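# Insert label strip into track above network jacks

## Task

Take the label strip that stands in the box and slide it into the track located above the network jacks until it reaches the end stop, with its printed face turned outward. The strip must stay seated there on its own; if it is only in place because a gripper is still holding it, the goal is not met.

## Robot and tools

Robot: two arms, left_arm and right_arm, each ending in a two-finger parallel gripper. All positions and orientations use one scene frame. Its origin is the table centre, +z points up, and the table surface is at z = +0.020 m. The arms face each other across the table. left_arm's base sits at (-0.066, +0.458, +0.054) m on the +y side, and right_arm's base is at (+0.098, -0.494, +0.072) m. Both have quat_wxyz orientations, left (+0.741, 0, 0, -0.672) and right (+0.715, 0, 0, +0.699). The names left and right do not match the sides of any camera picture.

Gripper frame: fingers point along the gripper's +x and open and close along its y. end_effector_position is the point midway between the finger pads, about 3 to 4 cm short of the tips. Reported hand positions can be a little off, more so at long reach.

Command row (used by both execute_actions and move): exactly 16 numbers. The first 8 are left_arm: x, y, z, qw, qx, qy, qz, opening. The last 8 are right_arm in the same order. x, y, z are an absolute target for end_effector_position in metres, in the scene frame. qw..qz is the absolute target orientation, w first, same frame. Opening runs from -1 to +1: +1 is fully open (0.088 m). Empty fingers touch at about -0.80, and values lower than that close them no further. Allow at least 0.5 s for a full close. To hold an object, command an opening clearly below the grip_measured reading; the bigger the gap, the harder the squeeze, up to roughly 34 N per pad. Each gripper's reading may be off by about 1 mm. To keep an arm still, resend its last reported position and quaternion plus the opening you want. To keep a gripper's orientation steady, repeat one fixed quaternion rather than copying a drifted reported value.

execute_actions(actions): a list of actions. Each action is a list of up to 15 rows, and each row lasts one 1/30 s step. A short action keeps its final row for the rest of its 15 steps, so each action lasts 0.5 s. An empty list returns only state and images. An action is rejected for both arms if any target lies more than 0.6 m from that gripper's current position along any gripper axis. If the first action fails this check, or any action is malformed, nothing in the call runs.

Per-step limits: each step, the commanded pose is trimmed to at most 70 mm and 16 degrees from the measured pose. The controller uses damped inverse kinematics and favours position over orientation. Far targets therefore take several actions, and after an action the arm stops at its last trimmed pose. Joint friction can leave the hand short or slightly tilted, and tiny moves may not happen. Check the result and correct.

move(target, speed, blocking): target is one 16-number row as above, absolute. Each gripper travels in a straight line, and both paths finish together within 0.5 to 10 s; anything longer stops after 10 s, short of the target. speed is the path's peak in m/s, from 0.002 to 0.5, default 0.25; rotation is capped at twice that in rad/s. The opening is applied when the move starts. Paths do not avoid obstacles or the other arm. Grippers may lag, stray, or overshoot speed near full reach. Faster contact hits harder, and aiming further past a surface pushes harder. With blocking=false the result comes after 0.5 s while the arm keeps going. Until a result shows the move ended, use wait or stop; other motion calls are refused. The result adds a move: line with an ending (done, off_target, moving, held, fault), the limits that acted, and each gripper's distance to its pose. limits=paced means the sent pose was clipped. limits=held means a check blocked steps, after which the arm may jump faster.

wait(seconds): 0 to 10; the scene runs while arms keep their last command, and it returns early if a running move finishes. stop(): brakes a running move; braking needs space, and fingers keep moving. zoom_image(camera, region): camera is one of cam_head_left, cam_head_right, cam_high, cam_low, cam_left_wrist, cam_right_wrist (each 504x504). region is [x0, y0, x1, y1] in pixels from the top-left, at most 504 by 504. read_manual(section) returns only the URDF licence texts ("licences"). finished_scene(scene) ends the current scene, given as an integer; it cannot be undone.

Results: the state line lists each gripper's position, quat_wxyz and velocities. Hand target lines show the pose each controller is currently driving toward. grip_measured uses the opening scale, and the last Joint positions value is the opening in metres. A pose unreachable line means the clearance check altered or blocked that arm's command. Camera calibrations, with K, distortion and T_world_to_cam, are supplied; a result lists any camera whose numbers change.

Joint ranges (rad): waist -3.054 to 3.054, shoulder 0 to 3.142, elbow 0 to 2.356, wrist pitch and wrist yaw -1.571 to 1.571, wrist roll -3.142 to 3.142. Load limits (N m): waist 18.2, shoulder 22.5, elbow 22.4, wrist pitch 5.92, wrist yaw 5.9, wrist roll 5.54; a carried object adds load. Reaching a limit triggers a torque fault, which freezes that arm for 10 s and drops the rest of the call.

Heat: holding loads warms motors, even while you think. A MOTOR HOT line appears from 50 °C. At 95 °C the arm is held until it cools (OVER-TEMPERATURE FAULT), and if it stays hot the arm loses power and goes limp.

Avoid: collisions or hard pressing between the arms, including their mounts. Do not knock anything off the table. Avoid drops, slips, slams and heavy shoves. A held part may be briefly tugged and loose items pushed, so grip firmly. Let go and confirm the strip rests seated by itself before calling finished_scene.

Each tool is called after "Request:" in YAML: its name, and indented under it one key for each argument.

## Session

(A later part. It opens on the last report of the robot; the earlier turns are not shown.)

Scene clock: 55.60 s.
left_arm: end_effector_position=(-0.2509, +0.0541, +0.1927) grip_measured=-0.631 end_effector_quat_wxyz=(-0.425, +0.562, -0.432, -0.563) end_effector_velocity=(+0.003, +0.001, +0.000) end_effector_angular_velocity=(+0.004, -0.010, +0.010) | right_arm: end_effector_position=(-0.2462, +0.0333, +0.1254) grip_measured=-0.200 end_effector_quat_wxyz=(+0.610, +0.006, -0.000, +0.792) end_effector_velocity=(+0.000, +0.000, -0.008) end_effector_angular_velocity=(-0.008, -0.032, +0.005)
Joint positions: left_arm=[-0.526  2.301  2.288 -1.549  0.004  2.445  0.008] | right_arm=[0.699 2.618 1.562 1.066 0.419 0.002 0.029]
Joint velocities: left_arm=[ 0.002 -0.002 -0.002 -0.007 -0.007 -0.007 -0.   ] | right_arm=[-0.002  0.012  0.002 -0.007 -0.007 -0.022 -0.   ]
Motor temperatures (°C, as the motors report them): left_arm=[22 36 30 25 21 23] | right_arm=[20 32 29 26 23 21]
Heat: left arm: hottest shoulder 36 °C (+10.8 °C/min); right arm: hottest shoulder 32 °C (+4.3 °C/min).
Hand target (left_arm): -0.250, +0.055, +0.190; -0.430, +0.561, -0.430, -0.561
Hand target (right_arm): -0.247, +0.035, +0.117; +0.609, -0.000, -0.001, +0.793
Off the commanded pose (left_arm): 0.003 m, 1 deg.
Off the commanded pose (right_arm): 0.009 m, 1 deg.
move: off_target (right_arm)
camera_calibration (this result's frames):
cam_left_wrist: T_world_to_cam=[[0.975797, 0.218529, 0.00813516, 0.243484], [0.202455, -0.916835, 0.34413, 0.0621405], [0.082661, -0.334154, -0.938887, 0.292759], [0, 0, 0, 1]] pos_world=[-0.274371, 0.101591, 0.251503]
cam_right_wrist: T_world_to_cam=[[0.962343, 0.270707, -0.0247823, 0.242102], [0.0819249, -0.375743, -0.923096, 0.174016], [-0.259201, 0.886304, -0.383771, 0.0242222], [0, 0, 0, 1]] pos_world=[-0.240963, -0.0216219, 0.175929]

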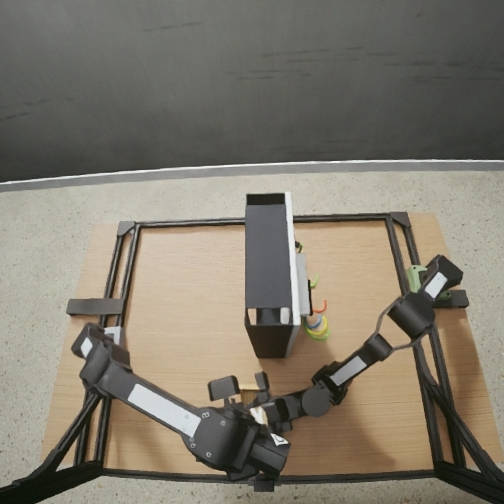

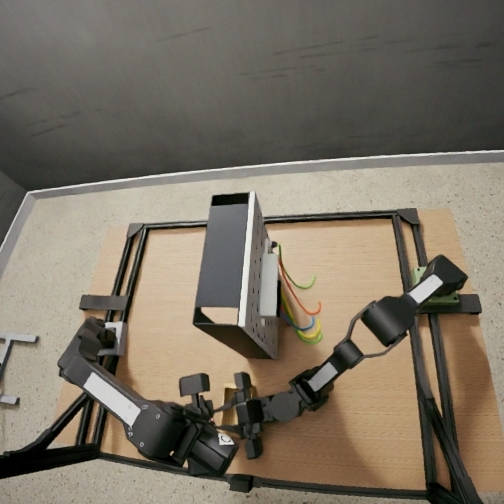

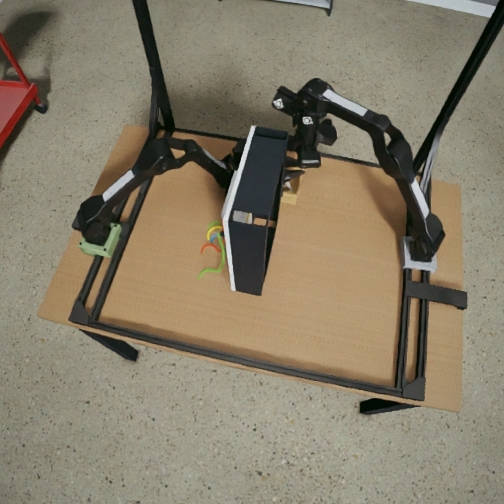

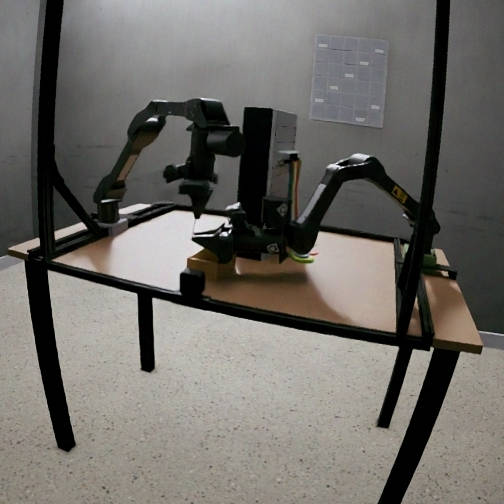

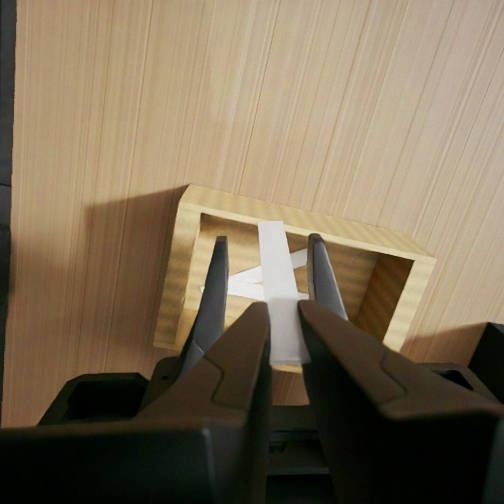

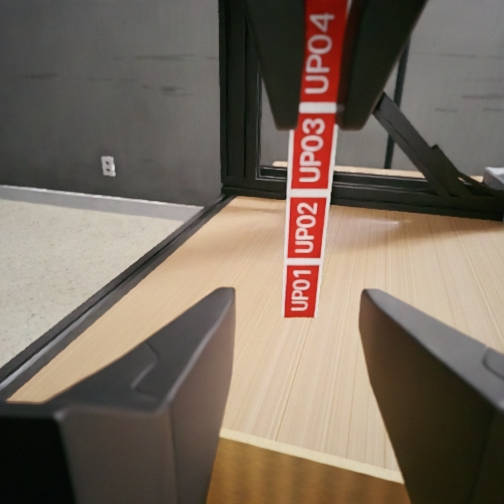

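Request:
move:
  target: [-0.25,0.055,0.184,0.43,-0.561,0.43,0.561,-0.75,-0.2495,0.051,0.119,0.609,0,0,0.793,-0.4]
  speed: 0.03

Scene clock: 59.83 s.
left_arm: end_effector_position=(-0.2510, +0.0537, +0.1838) grip_measured=-0.631 end_effector_quat_wxyz=(-0.428, +0.561, -0.430, -0.564) end_effector_velocity=(-0.001, +0.003, -0.002) end_effector_angular_velocity=(+0.008, -0.012, +0.000) | right_arm: end_effector_position=(-0.2489, +0.0491, +0.1270) grip_measured=-0.400 end_effector_quat_wxyz=(+0.611, +0.005, -0.000, +0.792) end_effector_velocity=(-0.003, +0.002, +0.002) end_effector_angular_velocity=(-0.004, -0.012, +0.019)
Joint positions: left_arm=[-0.526  2.301  2.252 -1.52   0.004  2.445  0.008] | right_arm=[0.683 2.652 1.65  1.01  0.404 0.002 0.019]
Joint velocities: left_arm=[-0.007  0.002 -0.002 -0.007 -0.007 -0.007 -0.   ] | right_arm=[-0.002 -0.002  0.012 -0.022 -0.022 -0.007 -0.   ]
Motor temperatures (°C, as the motors report them): left_arm=[22 37 30 24 21 23] | right_arm=[20 33 29 27 23 21]
Heat: left arm: hottest shoulder 37 °C (+11.0 °C/min); right arm: hottest shoulder 33 °C (+5.0 °C/min).
Hand target (left_arm): -0.250, +0.055, +0.184; -0.430, +0.561, -0.430, -0.561
Hand target (right_arm): -0.249, +0.051, +0.119; +0.609, -0.000, -0.000, +0.793
Off the commanded pose (left_arm): 0.002 m, 0 deg.
Off the commanded pose (right_arm): 0.008 m, 1 deg.
move: done
camera_calibration (this result's frames):
cam_left_wrist: T_world_to_cam=[[0.975851, 0.218093, 0.0122799, 0.243059], [0.201132, -0.919045, 0.338972, 0.065639], [0.0852132, -0.328316, -0.940716, 0.285006], [0, 0, 0, 1]] pos_world=[-0.274678, 0.100888, 0.242875]
cam_right_wrist: T_world_to_cam=[[0.962584, 0.269945, -0.0236866, 0.240416], [0.0829499, -0.376742, -0.922597, 0.181849], [-0.257974, 0.886113, -0.385038, 0.0105954], [0, 0, 0, 1]] pos_world=[-0.243771, -0.00577764, 0.177547]

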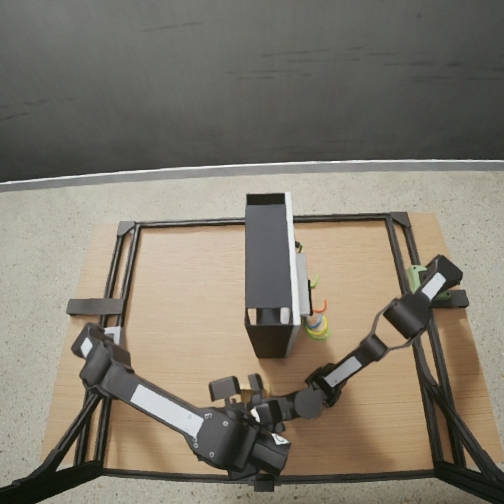

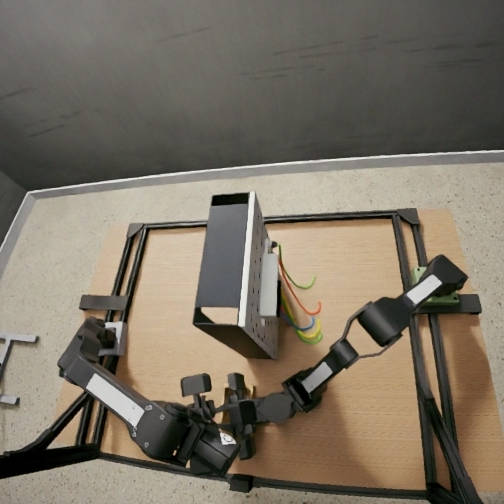

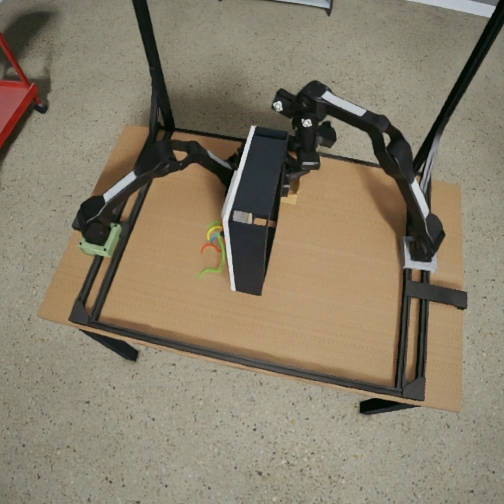

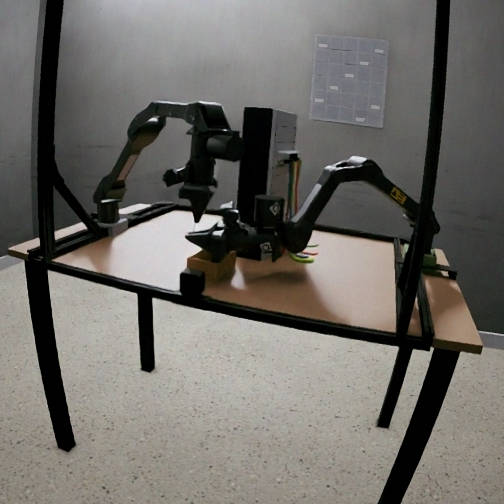

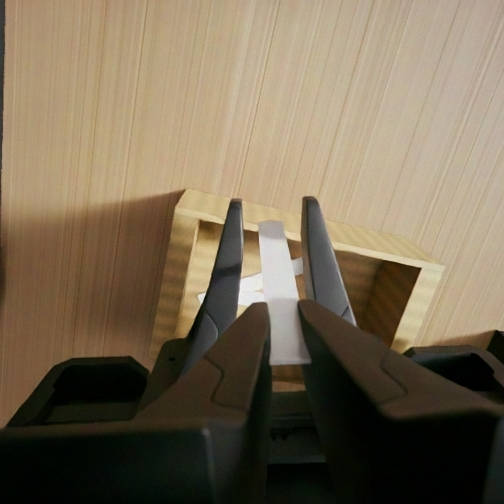

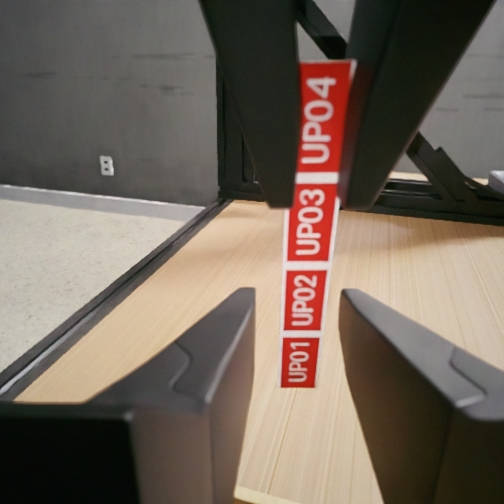

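Request:
execute_actions:
  actions:
    - [[-0.25,0.055,0.184,0.43,-0.561,0.43,0.561,-0.75,-0.2495,0.051,0.119,0.609,0,0,0.793,-0.58]]
    - [[-0.25,0.055,0.184,0.43,-0.561,0.43,0.561,-0.75,-0.2495,0.051,0.119,0.609,0,0,0.793,-0.75]]
    - [[-0.25,0.055,0.184,0.43,-0.561,0.43,0.561,-0.1,-0.2495,0.051,0.119,0.609,0,0,0.793,-0.75]]

Request:
move:
  target: [-0.265,0.12,0.184,0.43,-0.561,0.43,0.561,-0.1,-0.225,-0.04,0.14,0.609,0,0,0.793,-0.75]
  speed: 0.1

Request:
move:
  target: [-0.22,0.22,0.15,0.43,-0.561,0.43,0.561,-0.1,-0.18,-0.13,0.305,0.455,0.455,0.542,0.542,-0.75]
  speed: 0.3

Request:
move:
  target: [-0.22,0.22,0.15,0.43,-0.561,0.43,0.561,-0.1,-0.12,-0.127,0.305,0.455,0.455,0.542,0.542,-0.75]
  speed: 0.06

Request:
zoom_image:
  camera: "cam_head_left"
  region: [265,275,355,365]

Request:
zoom_image:
  camera: "cam_head_right"
  region: [235,275,325,365]

Scene clock: 71.60 s.
left_arm: end_effector_position=(-0.2509, +0.0538, +0.1837) grip_measured=-0.105 end_effector_quat_wxyz=(-0.428, +0.561, -0.429, -0.563) end_effector_velocity=(+0.003, +0.000, +0.002) end_effector_angular_velocity=(-0.001, -0.008, +0.010) | right_arm: end_effector_position=(-0.2490, +0.0494, +0.1265) grip_measured=-0.656 end_effector_quat_wxyz=(+0.610, +0.004, -0.000, +0.792) end_effector_velocity=(+0.000, +0.000, -0.001) end_effector_angular_velocity=(-0.000, -0.026, +0.005)
Joint positions: left_arm=[-0.526  2.301  2.251 -1.519  0.003  2.445  0.034] | right_arm=[0.683 2.653 1.652 1.01  0.403 0.002 0.007]
Joint velocities: left_arm=[ 0.002 -0.002  0.002 -0.007 -0.007 -0.007  0.002] | right_arm=[-0.002 -0.002 -0.002 -0.007 -0.007 -0.022 -0.   ]
Motor temperatures (°C, as the motors report them): left_arm=[22 41 29 24 21 23] | right_arm=[20 35 29 27 23 21]
Heat: left arm: hottest shoulder 41 °C (+13.1 °C/min); right arm: hottest shoulder 35 °C (+6.0 °C/min).
Hand target (left_arm): -0.250, +0.055, +0.184; -0.430, +0.561, -0.430, -0.561
Hand target (right_arm): -0.249, +0.051, +0.119; +0.609, +0.000, +0.000, +0.793
Off the commanded pose (left_arm): 0.002 m, 0 deg.
Off the commanded pose (right_arm): 0.008 m, 1 deg.
camera_calibration (this result's frames):
cam_left_wrist: T_world_to_cam=[[0.975844, 0.218091, 0.0128142, 0.242842], [0.200961, -0.919109, 0.3389, 0.0657135], [0.0856888, -0.328139, -0.940735, 0.285024], [0, 0, 0, 1]] pos_world=[-0.274605, 0.100964, 0.24275]
cam_right_wrist: T_world_to_cam=[[0.962286, 0.271032, -0.023387, 0.240304], [0.0838226, -0.377195, -0.922333, 0.181678], [-0.258803, 0.885588, -0.385688, 0.010067], [0, 0, 0, 1]] pos_world=[-0.243865, -0.00551723, 0.17707]

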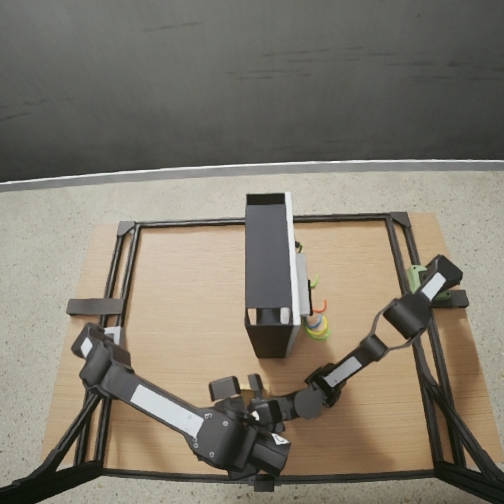

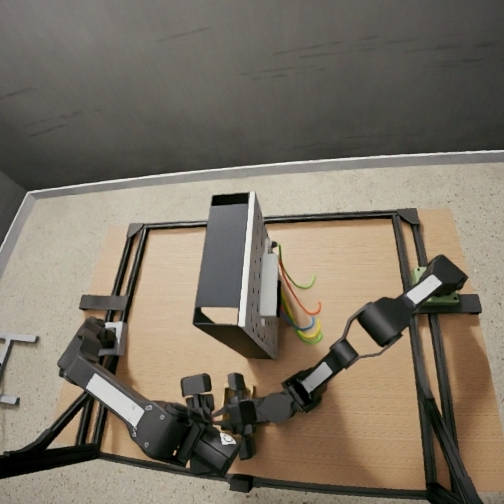

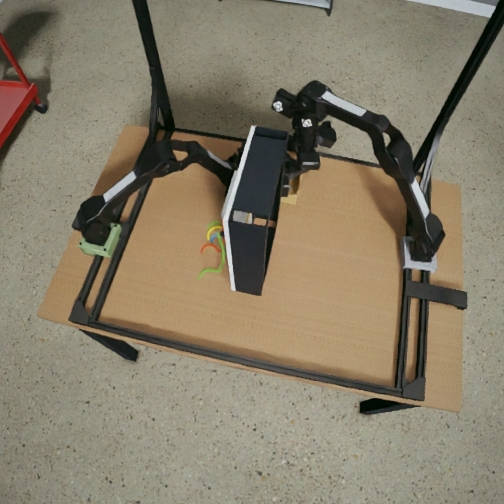

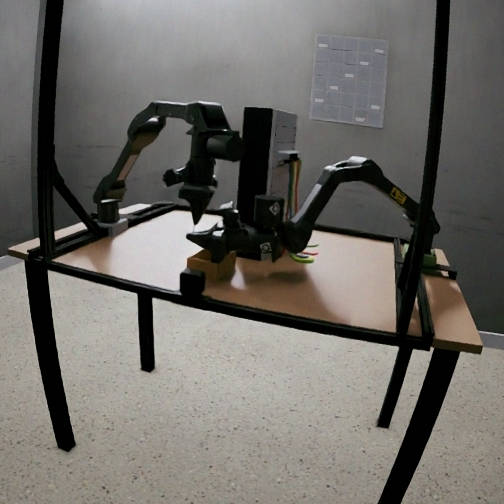

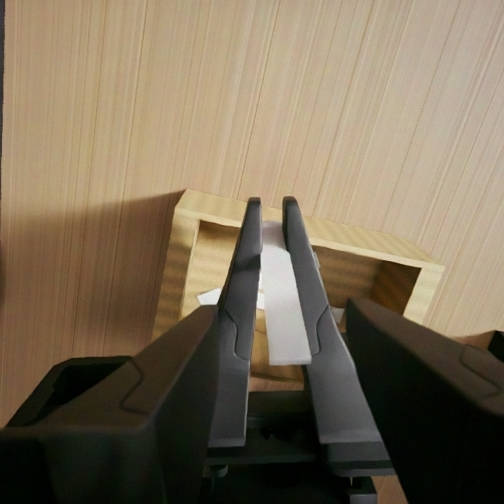

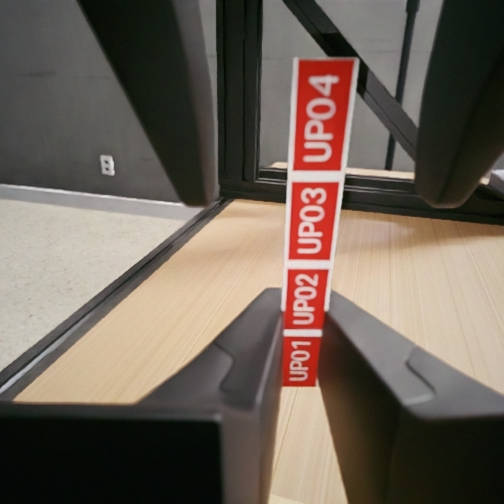

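Scene clock: 73.00 s.
left_arm: end_effector_position=(-0.2659, +0.1177, +0.1816) grip_measured=-0.100 end_effector_quat_wxyz=(-0.433, +0.559, -0.429, -0.562) end_effector_velocity=(+0.003, +0.009, -0.001) end_effector_angular_velocity=(+0.032, -0.027, +0.015) | right_arm: end_effector_position=(-0.2261, -0.0383, +0.1335) grip_measured=-0.656 end_effector_quat_wxyz=(+0.607, -0.004, +0.001, +0.795) end_effector_velocity=(+0.002, -0.001, -0.002) end_effector_angular_velocity=(-0.007, -0.015, +0.005)
Joint positions: left_arm=[-0.627  2.058  1.853 -1.372  0.003  2.352  0.034] | right_arm=[0.765 2.424 1.176 1.24  0.477 0.002 0.007]
Joint velocities: left_arm=[-0.007 -0.002 -0.007 -0.037 -0.007 -0.022 -0.   ] | right_arm=[-0.002 -0.007 -0.012 -0.007 -0.007 -0.007  0.   ]
Motor temperatures (°C, as the motors report them): left_arm=[22 41 29 24 21 23] | right_arm=[20 35 29 27 23 21]
Heat: left arm: hottest shoulder 41 °C (+12.2 °C/min); right arm: hottest shoulder 35 °C (+6.1 °C/min).
Hand target (left_arm): -0.265, +0.120, +0.184; -0.430, +0.561, -0.430, -0.561
Hand target (right_arm): -0.225, -0.040, +0.140; +0.609, +0.000, +0.000, +0.793
Off the commanded pose (left_arm): 0.003 m, 0 deg.
Off the commanded pose (right_arm): 0.007 m, 1 deg.
move: done
camera_calibration (this result's frames):
cam_left_wrist: T_world_to_cam=[[0.977661, 0.209414, 0.018039, 0.244091], [0.191592, -0.923162, 0.333263, 0.127112], [0.0864429, -0.322362, -0.942661, 0.305141], [0, 0, 0, 1]] pos_world=[-0.289369, 0.164595, 0.24088]
cam_right_wrist: T_world_to_cam=[[0.960408, 0.278109, -0.01647, 0.241136], [0.0967161, -0.388268, -0.916457, 0.154844], [-0.26127, 0.87858, -0.399794, 0.0973895], [0, 0, 0, 1]] pos_world=[-0.22112, -0.0925056, 0.184815]

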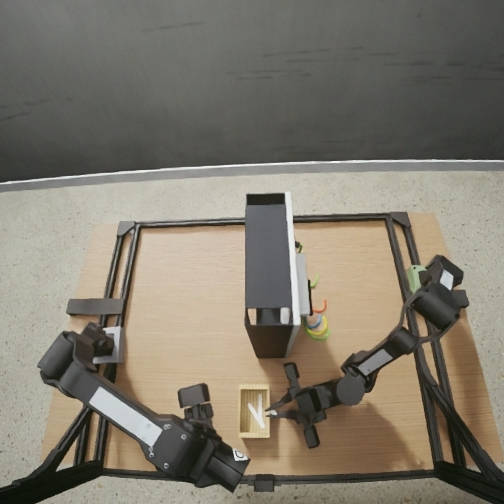

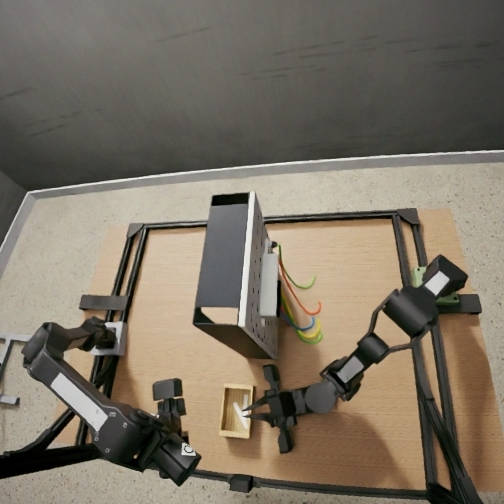

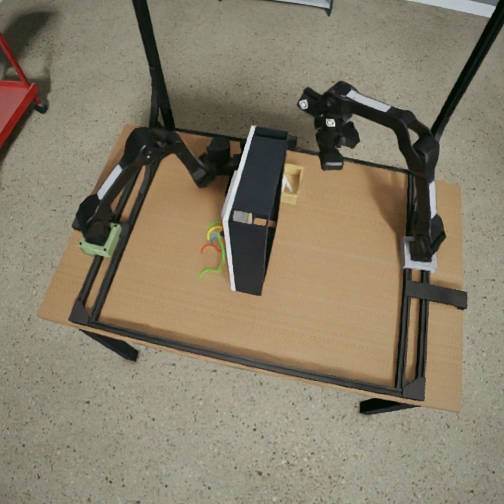

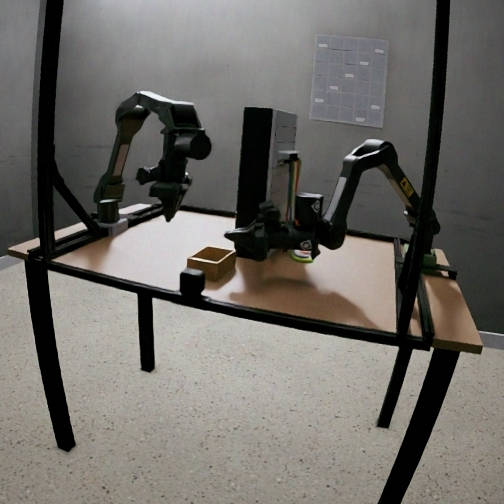

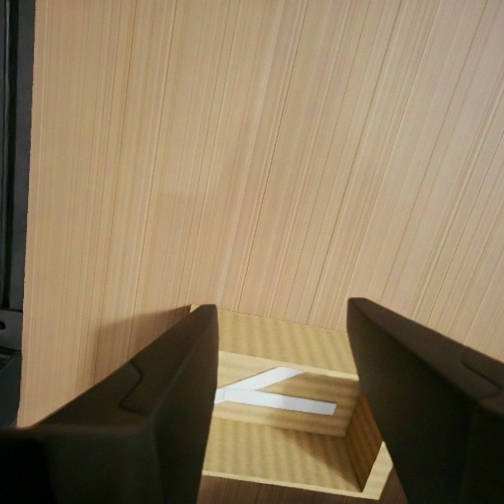

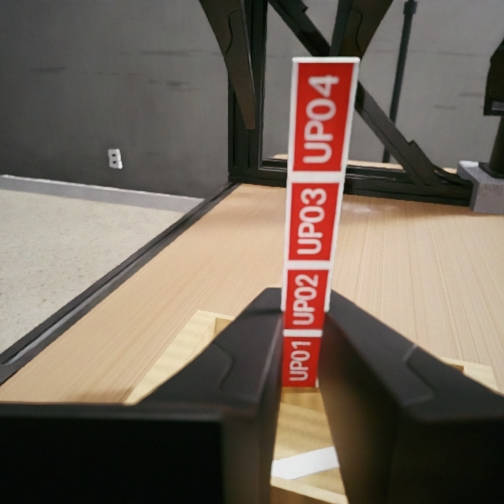

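Scene clock: 76.10 s.
left_arm: end_effector_position=(-0.2210, +0.2177, +0.1508) grip_measured=-0.100 end_effector_quat_wxyz=(-0.431, +0.559, -0.430, -0.562) end_effector_velocity=(+0.003, +0.000, +0.003) end_effector_angular_velocity=(-0.014, -0.017, +0.005) | right_arm: end_effector_position=(-0.1820, -0.1271, +0.3025) grip_measured=-0.655 end_effector_quat_wxyz=(+0.455, +0.452, +0.541, +0.544) end_effector_velocity=(+0.002, -0.002, -0.004) end_effector_angular_velocity=(-0.025, -0.002, -0.005)
Joint positions: left_arm=[-0.669  1.643  1.196 -1.126  0.003  2.31   0.034] | right_arm=[0.882 1.698 0.897 0.8   0.682 1.566 0.007]
Joint velocities: left_arm=[-0.002 -0.012 -0.002 -0.007 -0.022 -0.007 -0.   ] | right_arm=[ 0.002 -0.012 -0.007 -0.037  0.007  0.022 -0.   ]
Motor temperatures (°C, as the motors report them): left_arm=[22 41 29 24 21 23] | right_arm=[20 36 28 27 23 21]
Heat: left arm: hottest shoulder 41 °C (+12.4 °C/min); right arm: hottest shoulder 36 °C (+7.2 °C/min).
Hand target (left_arm): -0.220, +0.220, +0.151; -0.430, +0.561, -0.430, -0.561
Hand target (right_arm): -0.180, -0.130, +0.304; +0.454, +0.455, +0.542, +0.541
Off the commanded pose (left_arm): 0.003 m, 0 deg.
Off the commanded pose (right_arm): 0.004 m, 0 deg.
move: done
camera_calibration (this result's frames):
cam_left_wrist: T_world_to_cam=[[0.977614, 0.209846, 0.0153564, 0.18014], [0.192607, -0.921902, 0.336153, 0.220713], [0.0846975, -0.325671, -0.941682, 0.304643], [0, 0, 0, 1]] pos_world=[-0.244421, 0.264887, 0.209917]
cam_right_wrist: T_world_to_cam=[[-0.0162037, 0.0128612, -0.999786, 0.312249], [-0.835539, -0.549393, 0.00647437, -0.198314], [-0.549192, 0.835465, 0.0196482, 0.0697476], [0, 0, 0, 1]] pos_world=[-0.122335, -0.17124, 0.312095]

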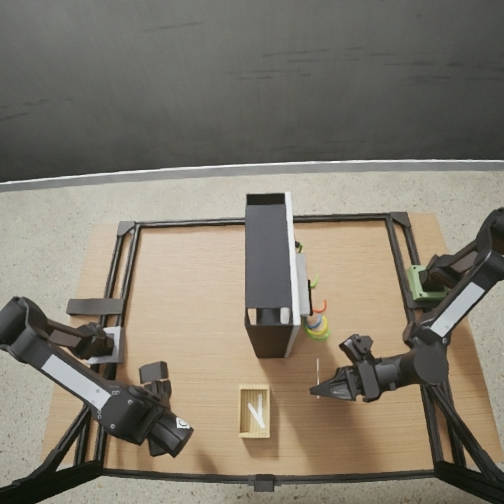

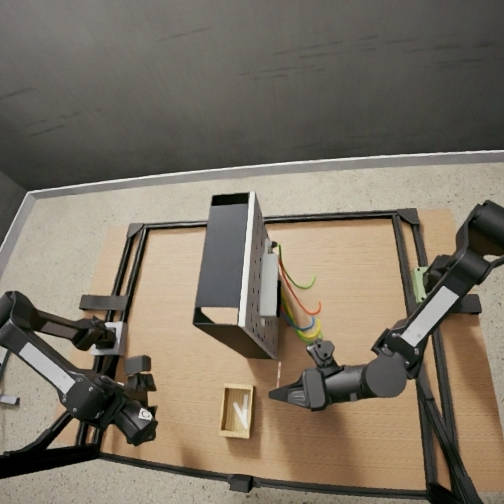

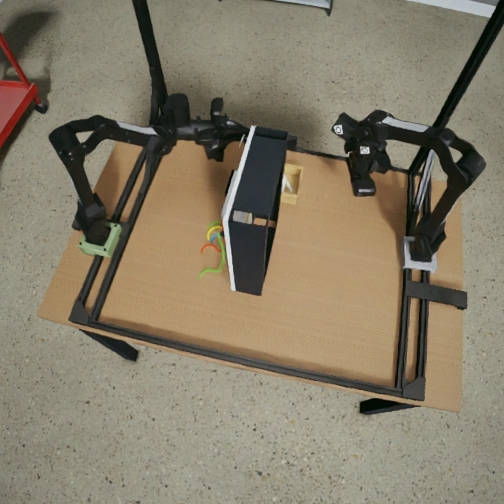

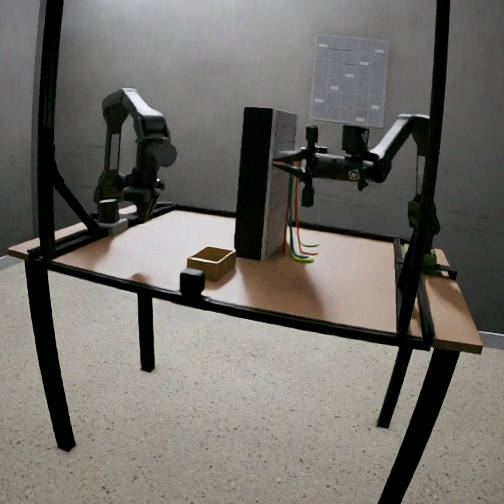

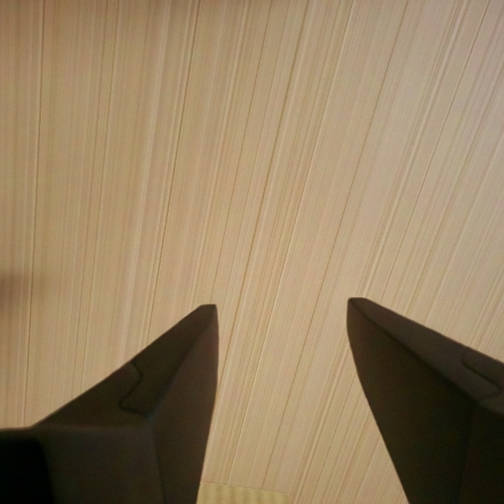

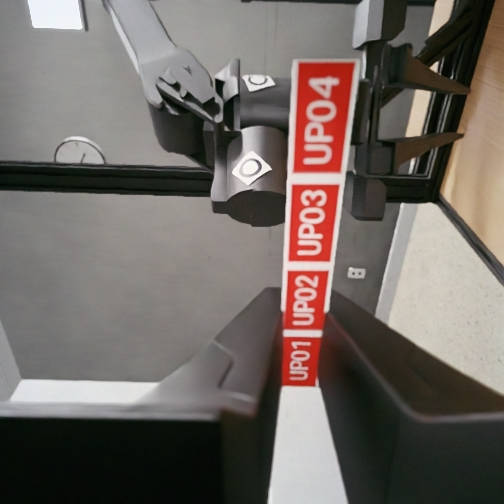

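Scene clock: 77.47 s.
left_arm: end_effector_position=(-0.2210, +0.2178, +0.1500) grip_measured=-0.100 end_effector_quat_wxyz=(-0.431, +0.560, -0.431, -0.562) end_effector_velocity=(+0.000, +0.002, +0.000) end_effector_angular_velocity=(+0.002, -0.010, -0.015) | right_arm: end_effector_position=(-0.1226, -0.1248, +0.3058) grip_measured=-0.655 end_effector_quat_wxyz=(+0.456, +0.456, +0.539, +0.542) end_effector_velocity=(-0.001, -0.002, -0.003) end_effector_angular_velocity=(-0.008, -0.015, +0.020)
Joint positions: left_arm=[-0.669  1.643  1.193 -1.122  0.003  2.31   0.034] | right_arm=[0.747 1.545 0.745 0.803 0.555 1.567 0.007]
Joint velocities: left_arm=[-0.007 -0.002 -0.002 -0.007 -0.007  0.007 -0.   ] | right_arm=[-0.002 -0.007 -0.012 -0.007 -0.022 -0.007 -0.   ]
Motor temperatures (°C, as the motors report them): left_arm=[22 41 29 24 21 23] | right_arm=[20 36 28 27 23 21]
Heat: left arm: hottest shoulder 41 °C (+12.1 °C/min); right arm: hottest shoulder 36 °C (+7.1 °C/min).
Hand target (left_arm): -0.220, +0.220, +0.150; -0.430, +0.561, -0.430, -0.561
Hand target (right_arm): -0.120, -0.127, +0.305; +0.455, +0.455, +0.541, +0.542
Off the commanded pose (left_arm): 0.002 m, 0 deg.
Off the commanded pose (right_arm): 0.003 m, 0 deg.
move: done
camera_calibration (this result's frames):
cam_left_wrist: T_world_to_cam=[[0.97754, 0.210228, 0.0148196, 0.180067], [0.193097, -0.921613, 0.336665, 0.220995], [0.0844345, -0.326242, -0.941508, 0.304002], [0, 0, 0, 1]] pos_world=[-0.244364, 0.264994, 0.20915]
cam_right_wrist: T_world_to_cam=[[-0.0196114, 0.0162505, -0.999676, 0.316399], [-0.839888, -0.542705, 0.00765469, -0.147507], [-0.542405, 0.839766, 0.0242918, 0.100356], [0, 0, 0, 1]] pos_world=[-0.0632507, -0.16947, 0.314988]

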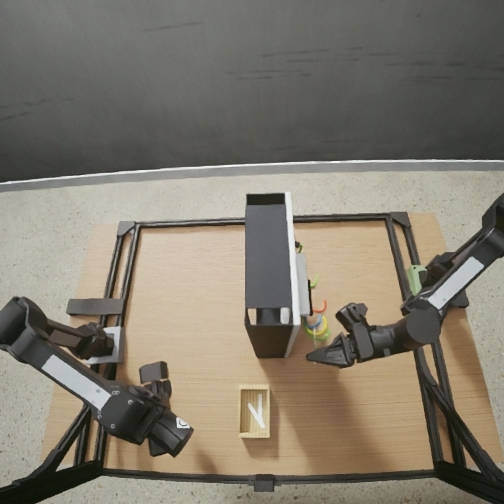

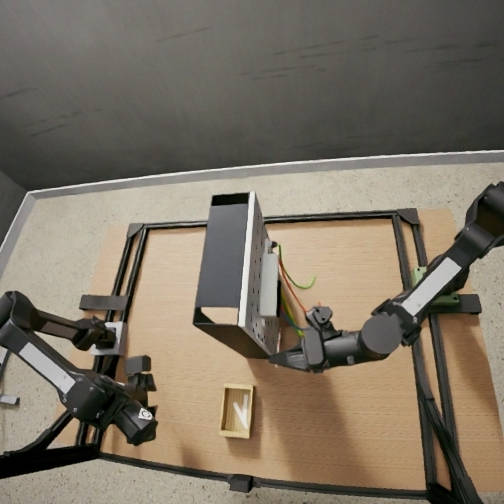

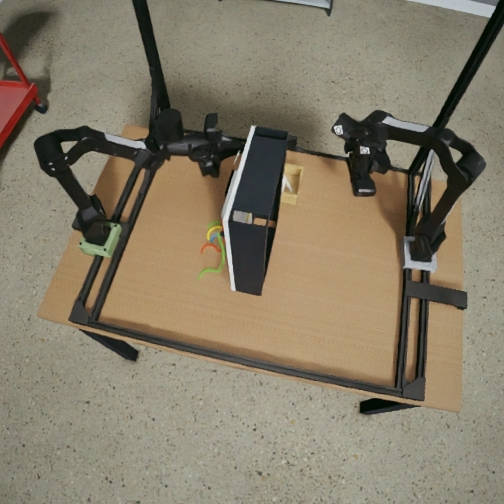

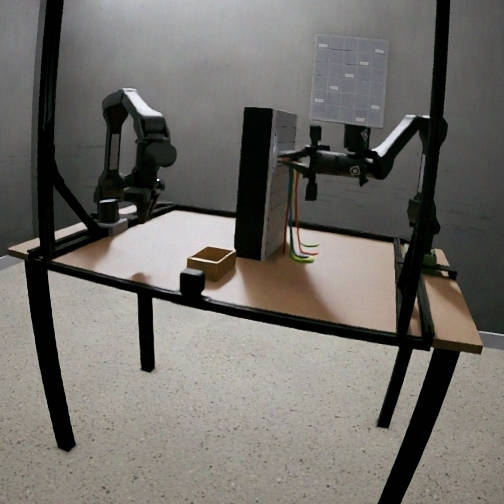

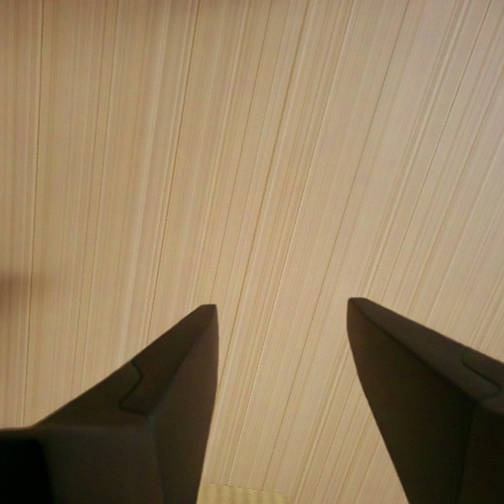

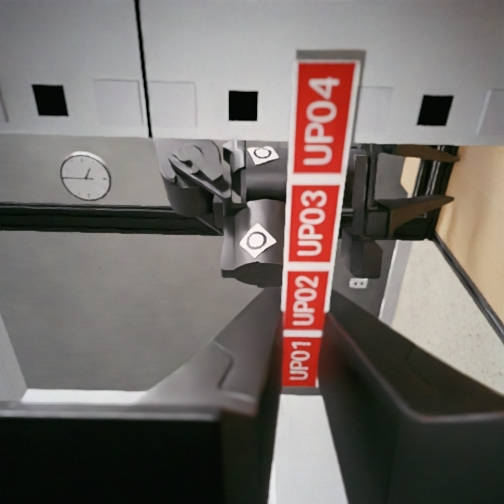

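Region (265, 275, 355, 365) of cam_head_left's 504x504 image, scaled by 5.600, with more detail than that image has.

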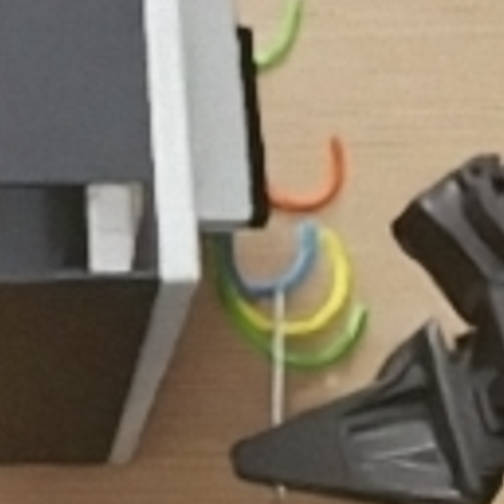

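Region (235, 275, 325, 365) of cam_head_right's 504x504 image, scaled by 5.600, with more detail than that image has.

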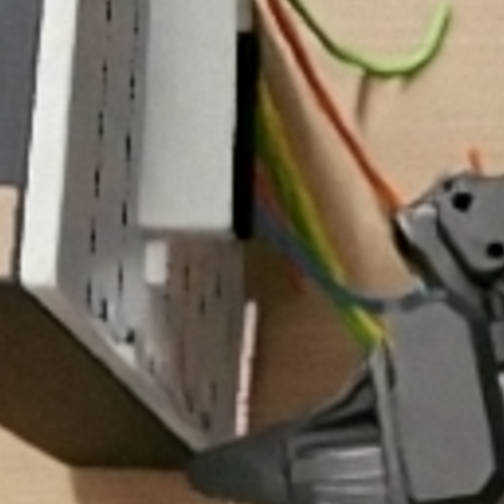

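Request:
execute_actions:
  actions:
    - [[-0.22,0.22,0.15,0.43,-0.561,0.43,0.561,-0.1,-0.125,-0.125,0.305,0.435,0.435,0.557,0.557,-0.75]]
    - [[-0.22,0.22,0.15,0.43,-0.561,0.43,0.561,-0.1,-0.115,-0.124,0.305,0.435,0.435,0.557,0.557,-0.75]]
    - [[-0.22,0.22,0.15,0.43,-0.561,0.43,0.561,-0.1,-0.105,-0.124,0.305,0.435,0.435,0.557,0.557,-0.75]]

Request:
zoom_image:
  camera: "cam_head_left"
  region: [265,275,355,365]

Request:
zoom_image:
  camera: "cam_head_right"
  region: [235,275,325,365]

Scene clock: 101.30 s.
left_arm: end_effector_position=(-0.2209, +0.2179, +0.1499) grip_measured=-0.100 end_effector_quat_wxyz=(-0.431, +0.560, -0.431, -0.562) end_effector_velocity=(+0.003, +0.001, +0.001) end_effector_angular_velocity=(-0.002, -0.008, +0.024) | right_arm: end_effector_position=(-0.1074, -0.1216, +0.3062) grip_measured=-0.655 end_effector_quat_wxyz=(+0.436, +0.437, +0.555, +0.558) end_effector_velocity=(+0.000, -0.000, -0.005) end_effector_angular_velocity=(-0.016, -0.020, +0.005)
Joint positions: left_arm=[-0.669  1.642  1.192 -1.121  0.003  2.31   0.034] | right_arm=[0.667 1.496 0.702 0.797 0.403 1.568 0.007]
Joint velocities: left_arm=[ 0.002 -0.007 -0.002 -0.007 -0.007 -0.022  0.   ] | right_arm=[-0.002 -0.002 -0.002 -0.022 -0.007 -0.007  0.   ]
Motor temperatures (°C, as the motors report them): left_arm=[22 38 29 24 21 23] | right_arm=[20 36 27 28 23 21]
Heat: left arm: hottest shoulder 38 °C (+7.1 °C/min); right arm: hottest shoulder 36 °C (+6.1 °C/min).
Hand target (left_arm): -0.220, +0.220, +0.150; -0.430, +0.561, -0.430, -0.561
Hand target (right_arm): -0.105, -0.124, +0.305; +0.435, +0.435, +0.557, +0.557
Off the commanded pose (left_arm): 0.002 m, 0 deg.
Off the commanded pose (right_arm): 0.004 m, 0 deg.
camera_calibration (this result's frames):
cam_left_wrist: T_world_to_cam=[[0.97754, 0.210228, 0.0148196, 0.179983], [0.193097, -0.921613, 0.336665, 0.221105], [0.0844345, -0.326242, -0.941508, 0.303948], [0, 0, 0, 1]] pos_world=[-0.244299, 0.265096, 0.209064]
cam_right_wrist: T_world_to_cam=[[-0.0208372, 0.0146701, -0.999675, 0.3167], [-0.799069, -0.601189, 0.0078334, -0.135773], [-0.600878, 0.798972, 0.0242495, 0.0946988], [0, 0, 0, 1]] pos_world=[-0.0449902, -0.161933, 0.315364]

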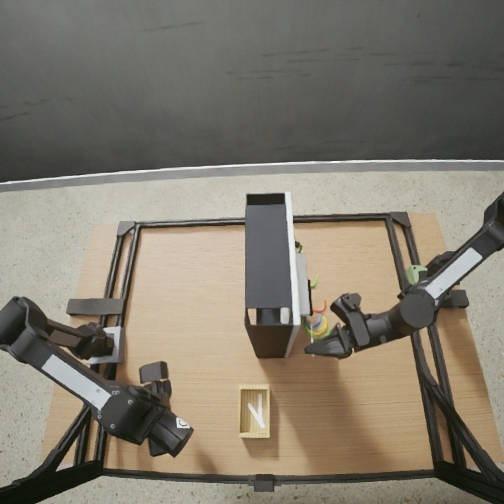

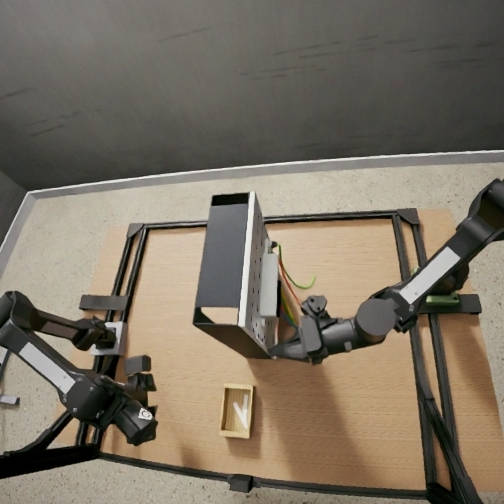

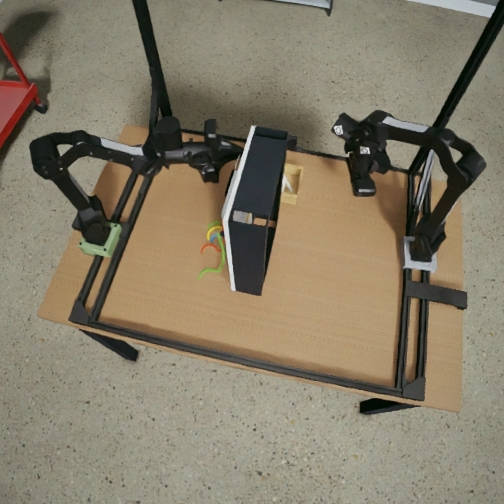

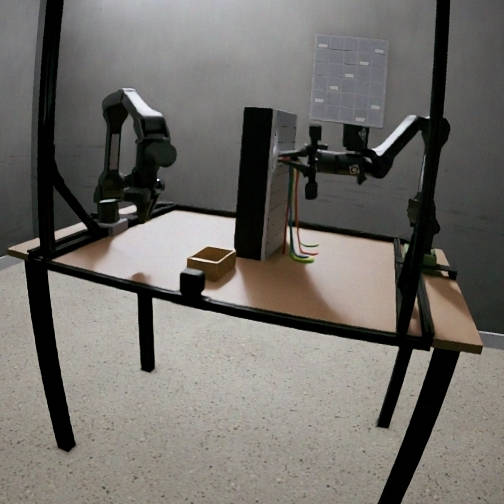

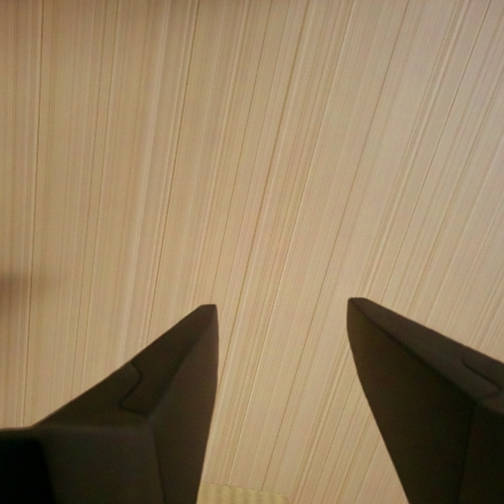

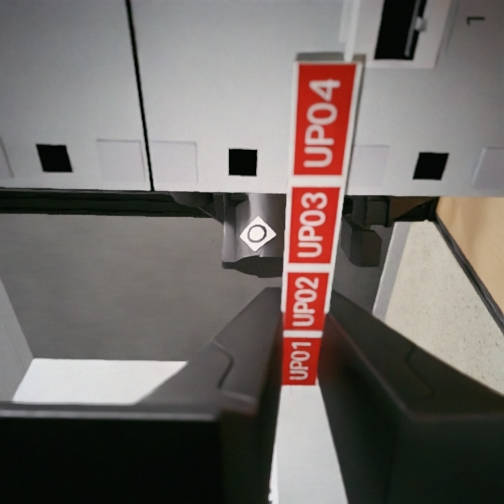

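Region (265, 275, 355, 365) of cam_head_left's 504x504 image, scaled by 5.600, with more detail than that image has.

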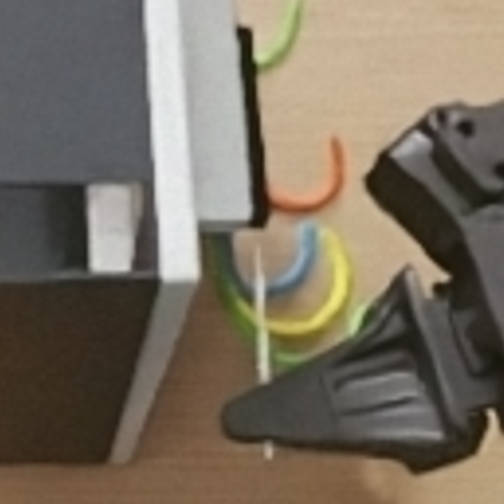

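Region (235, 275, 325, 365) of cam_head_right's 504x504 image, scaled by 5.600, with more detail than that image has.

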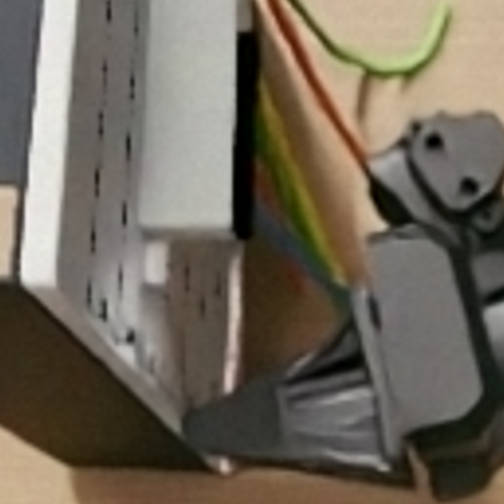

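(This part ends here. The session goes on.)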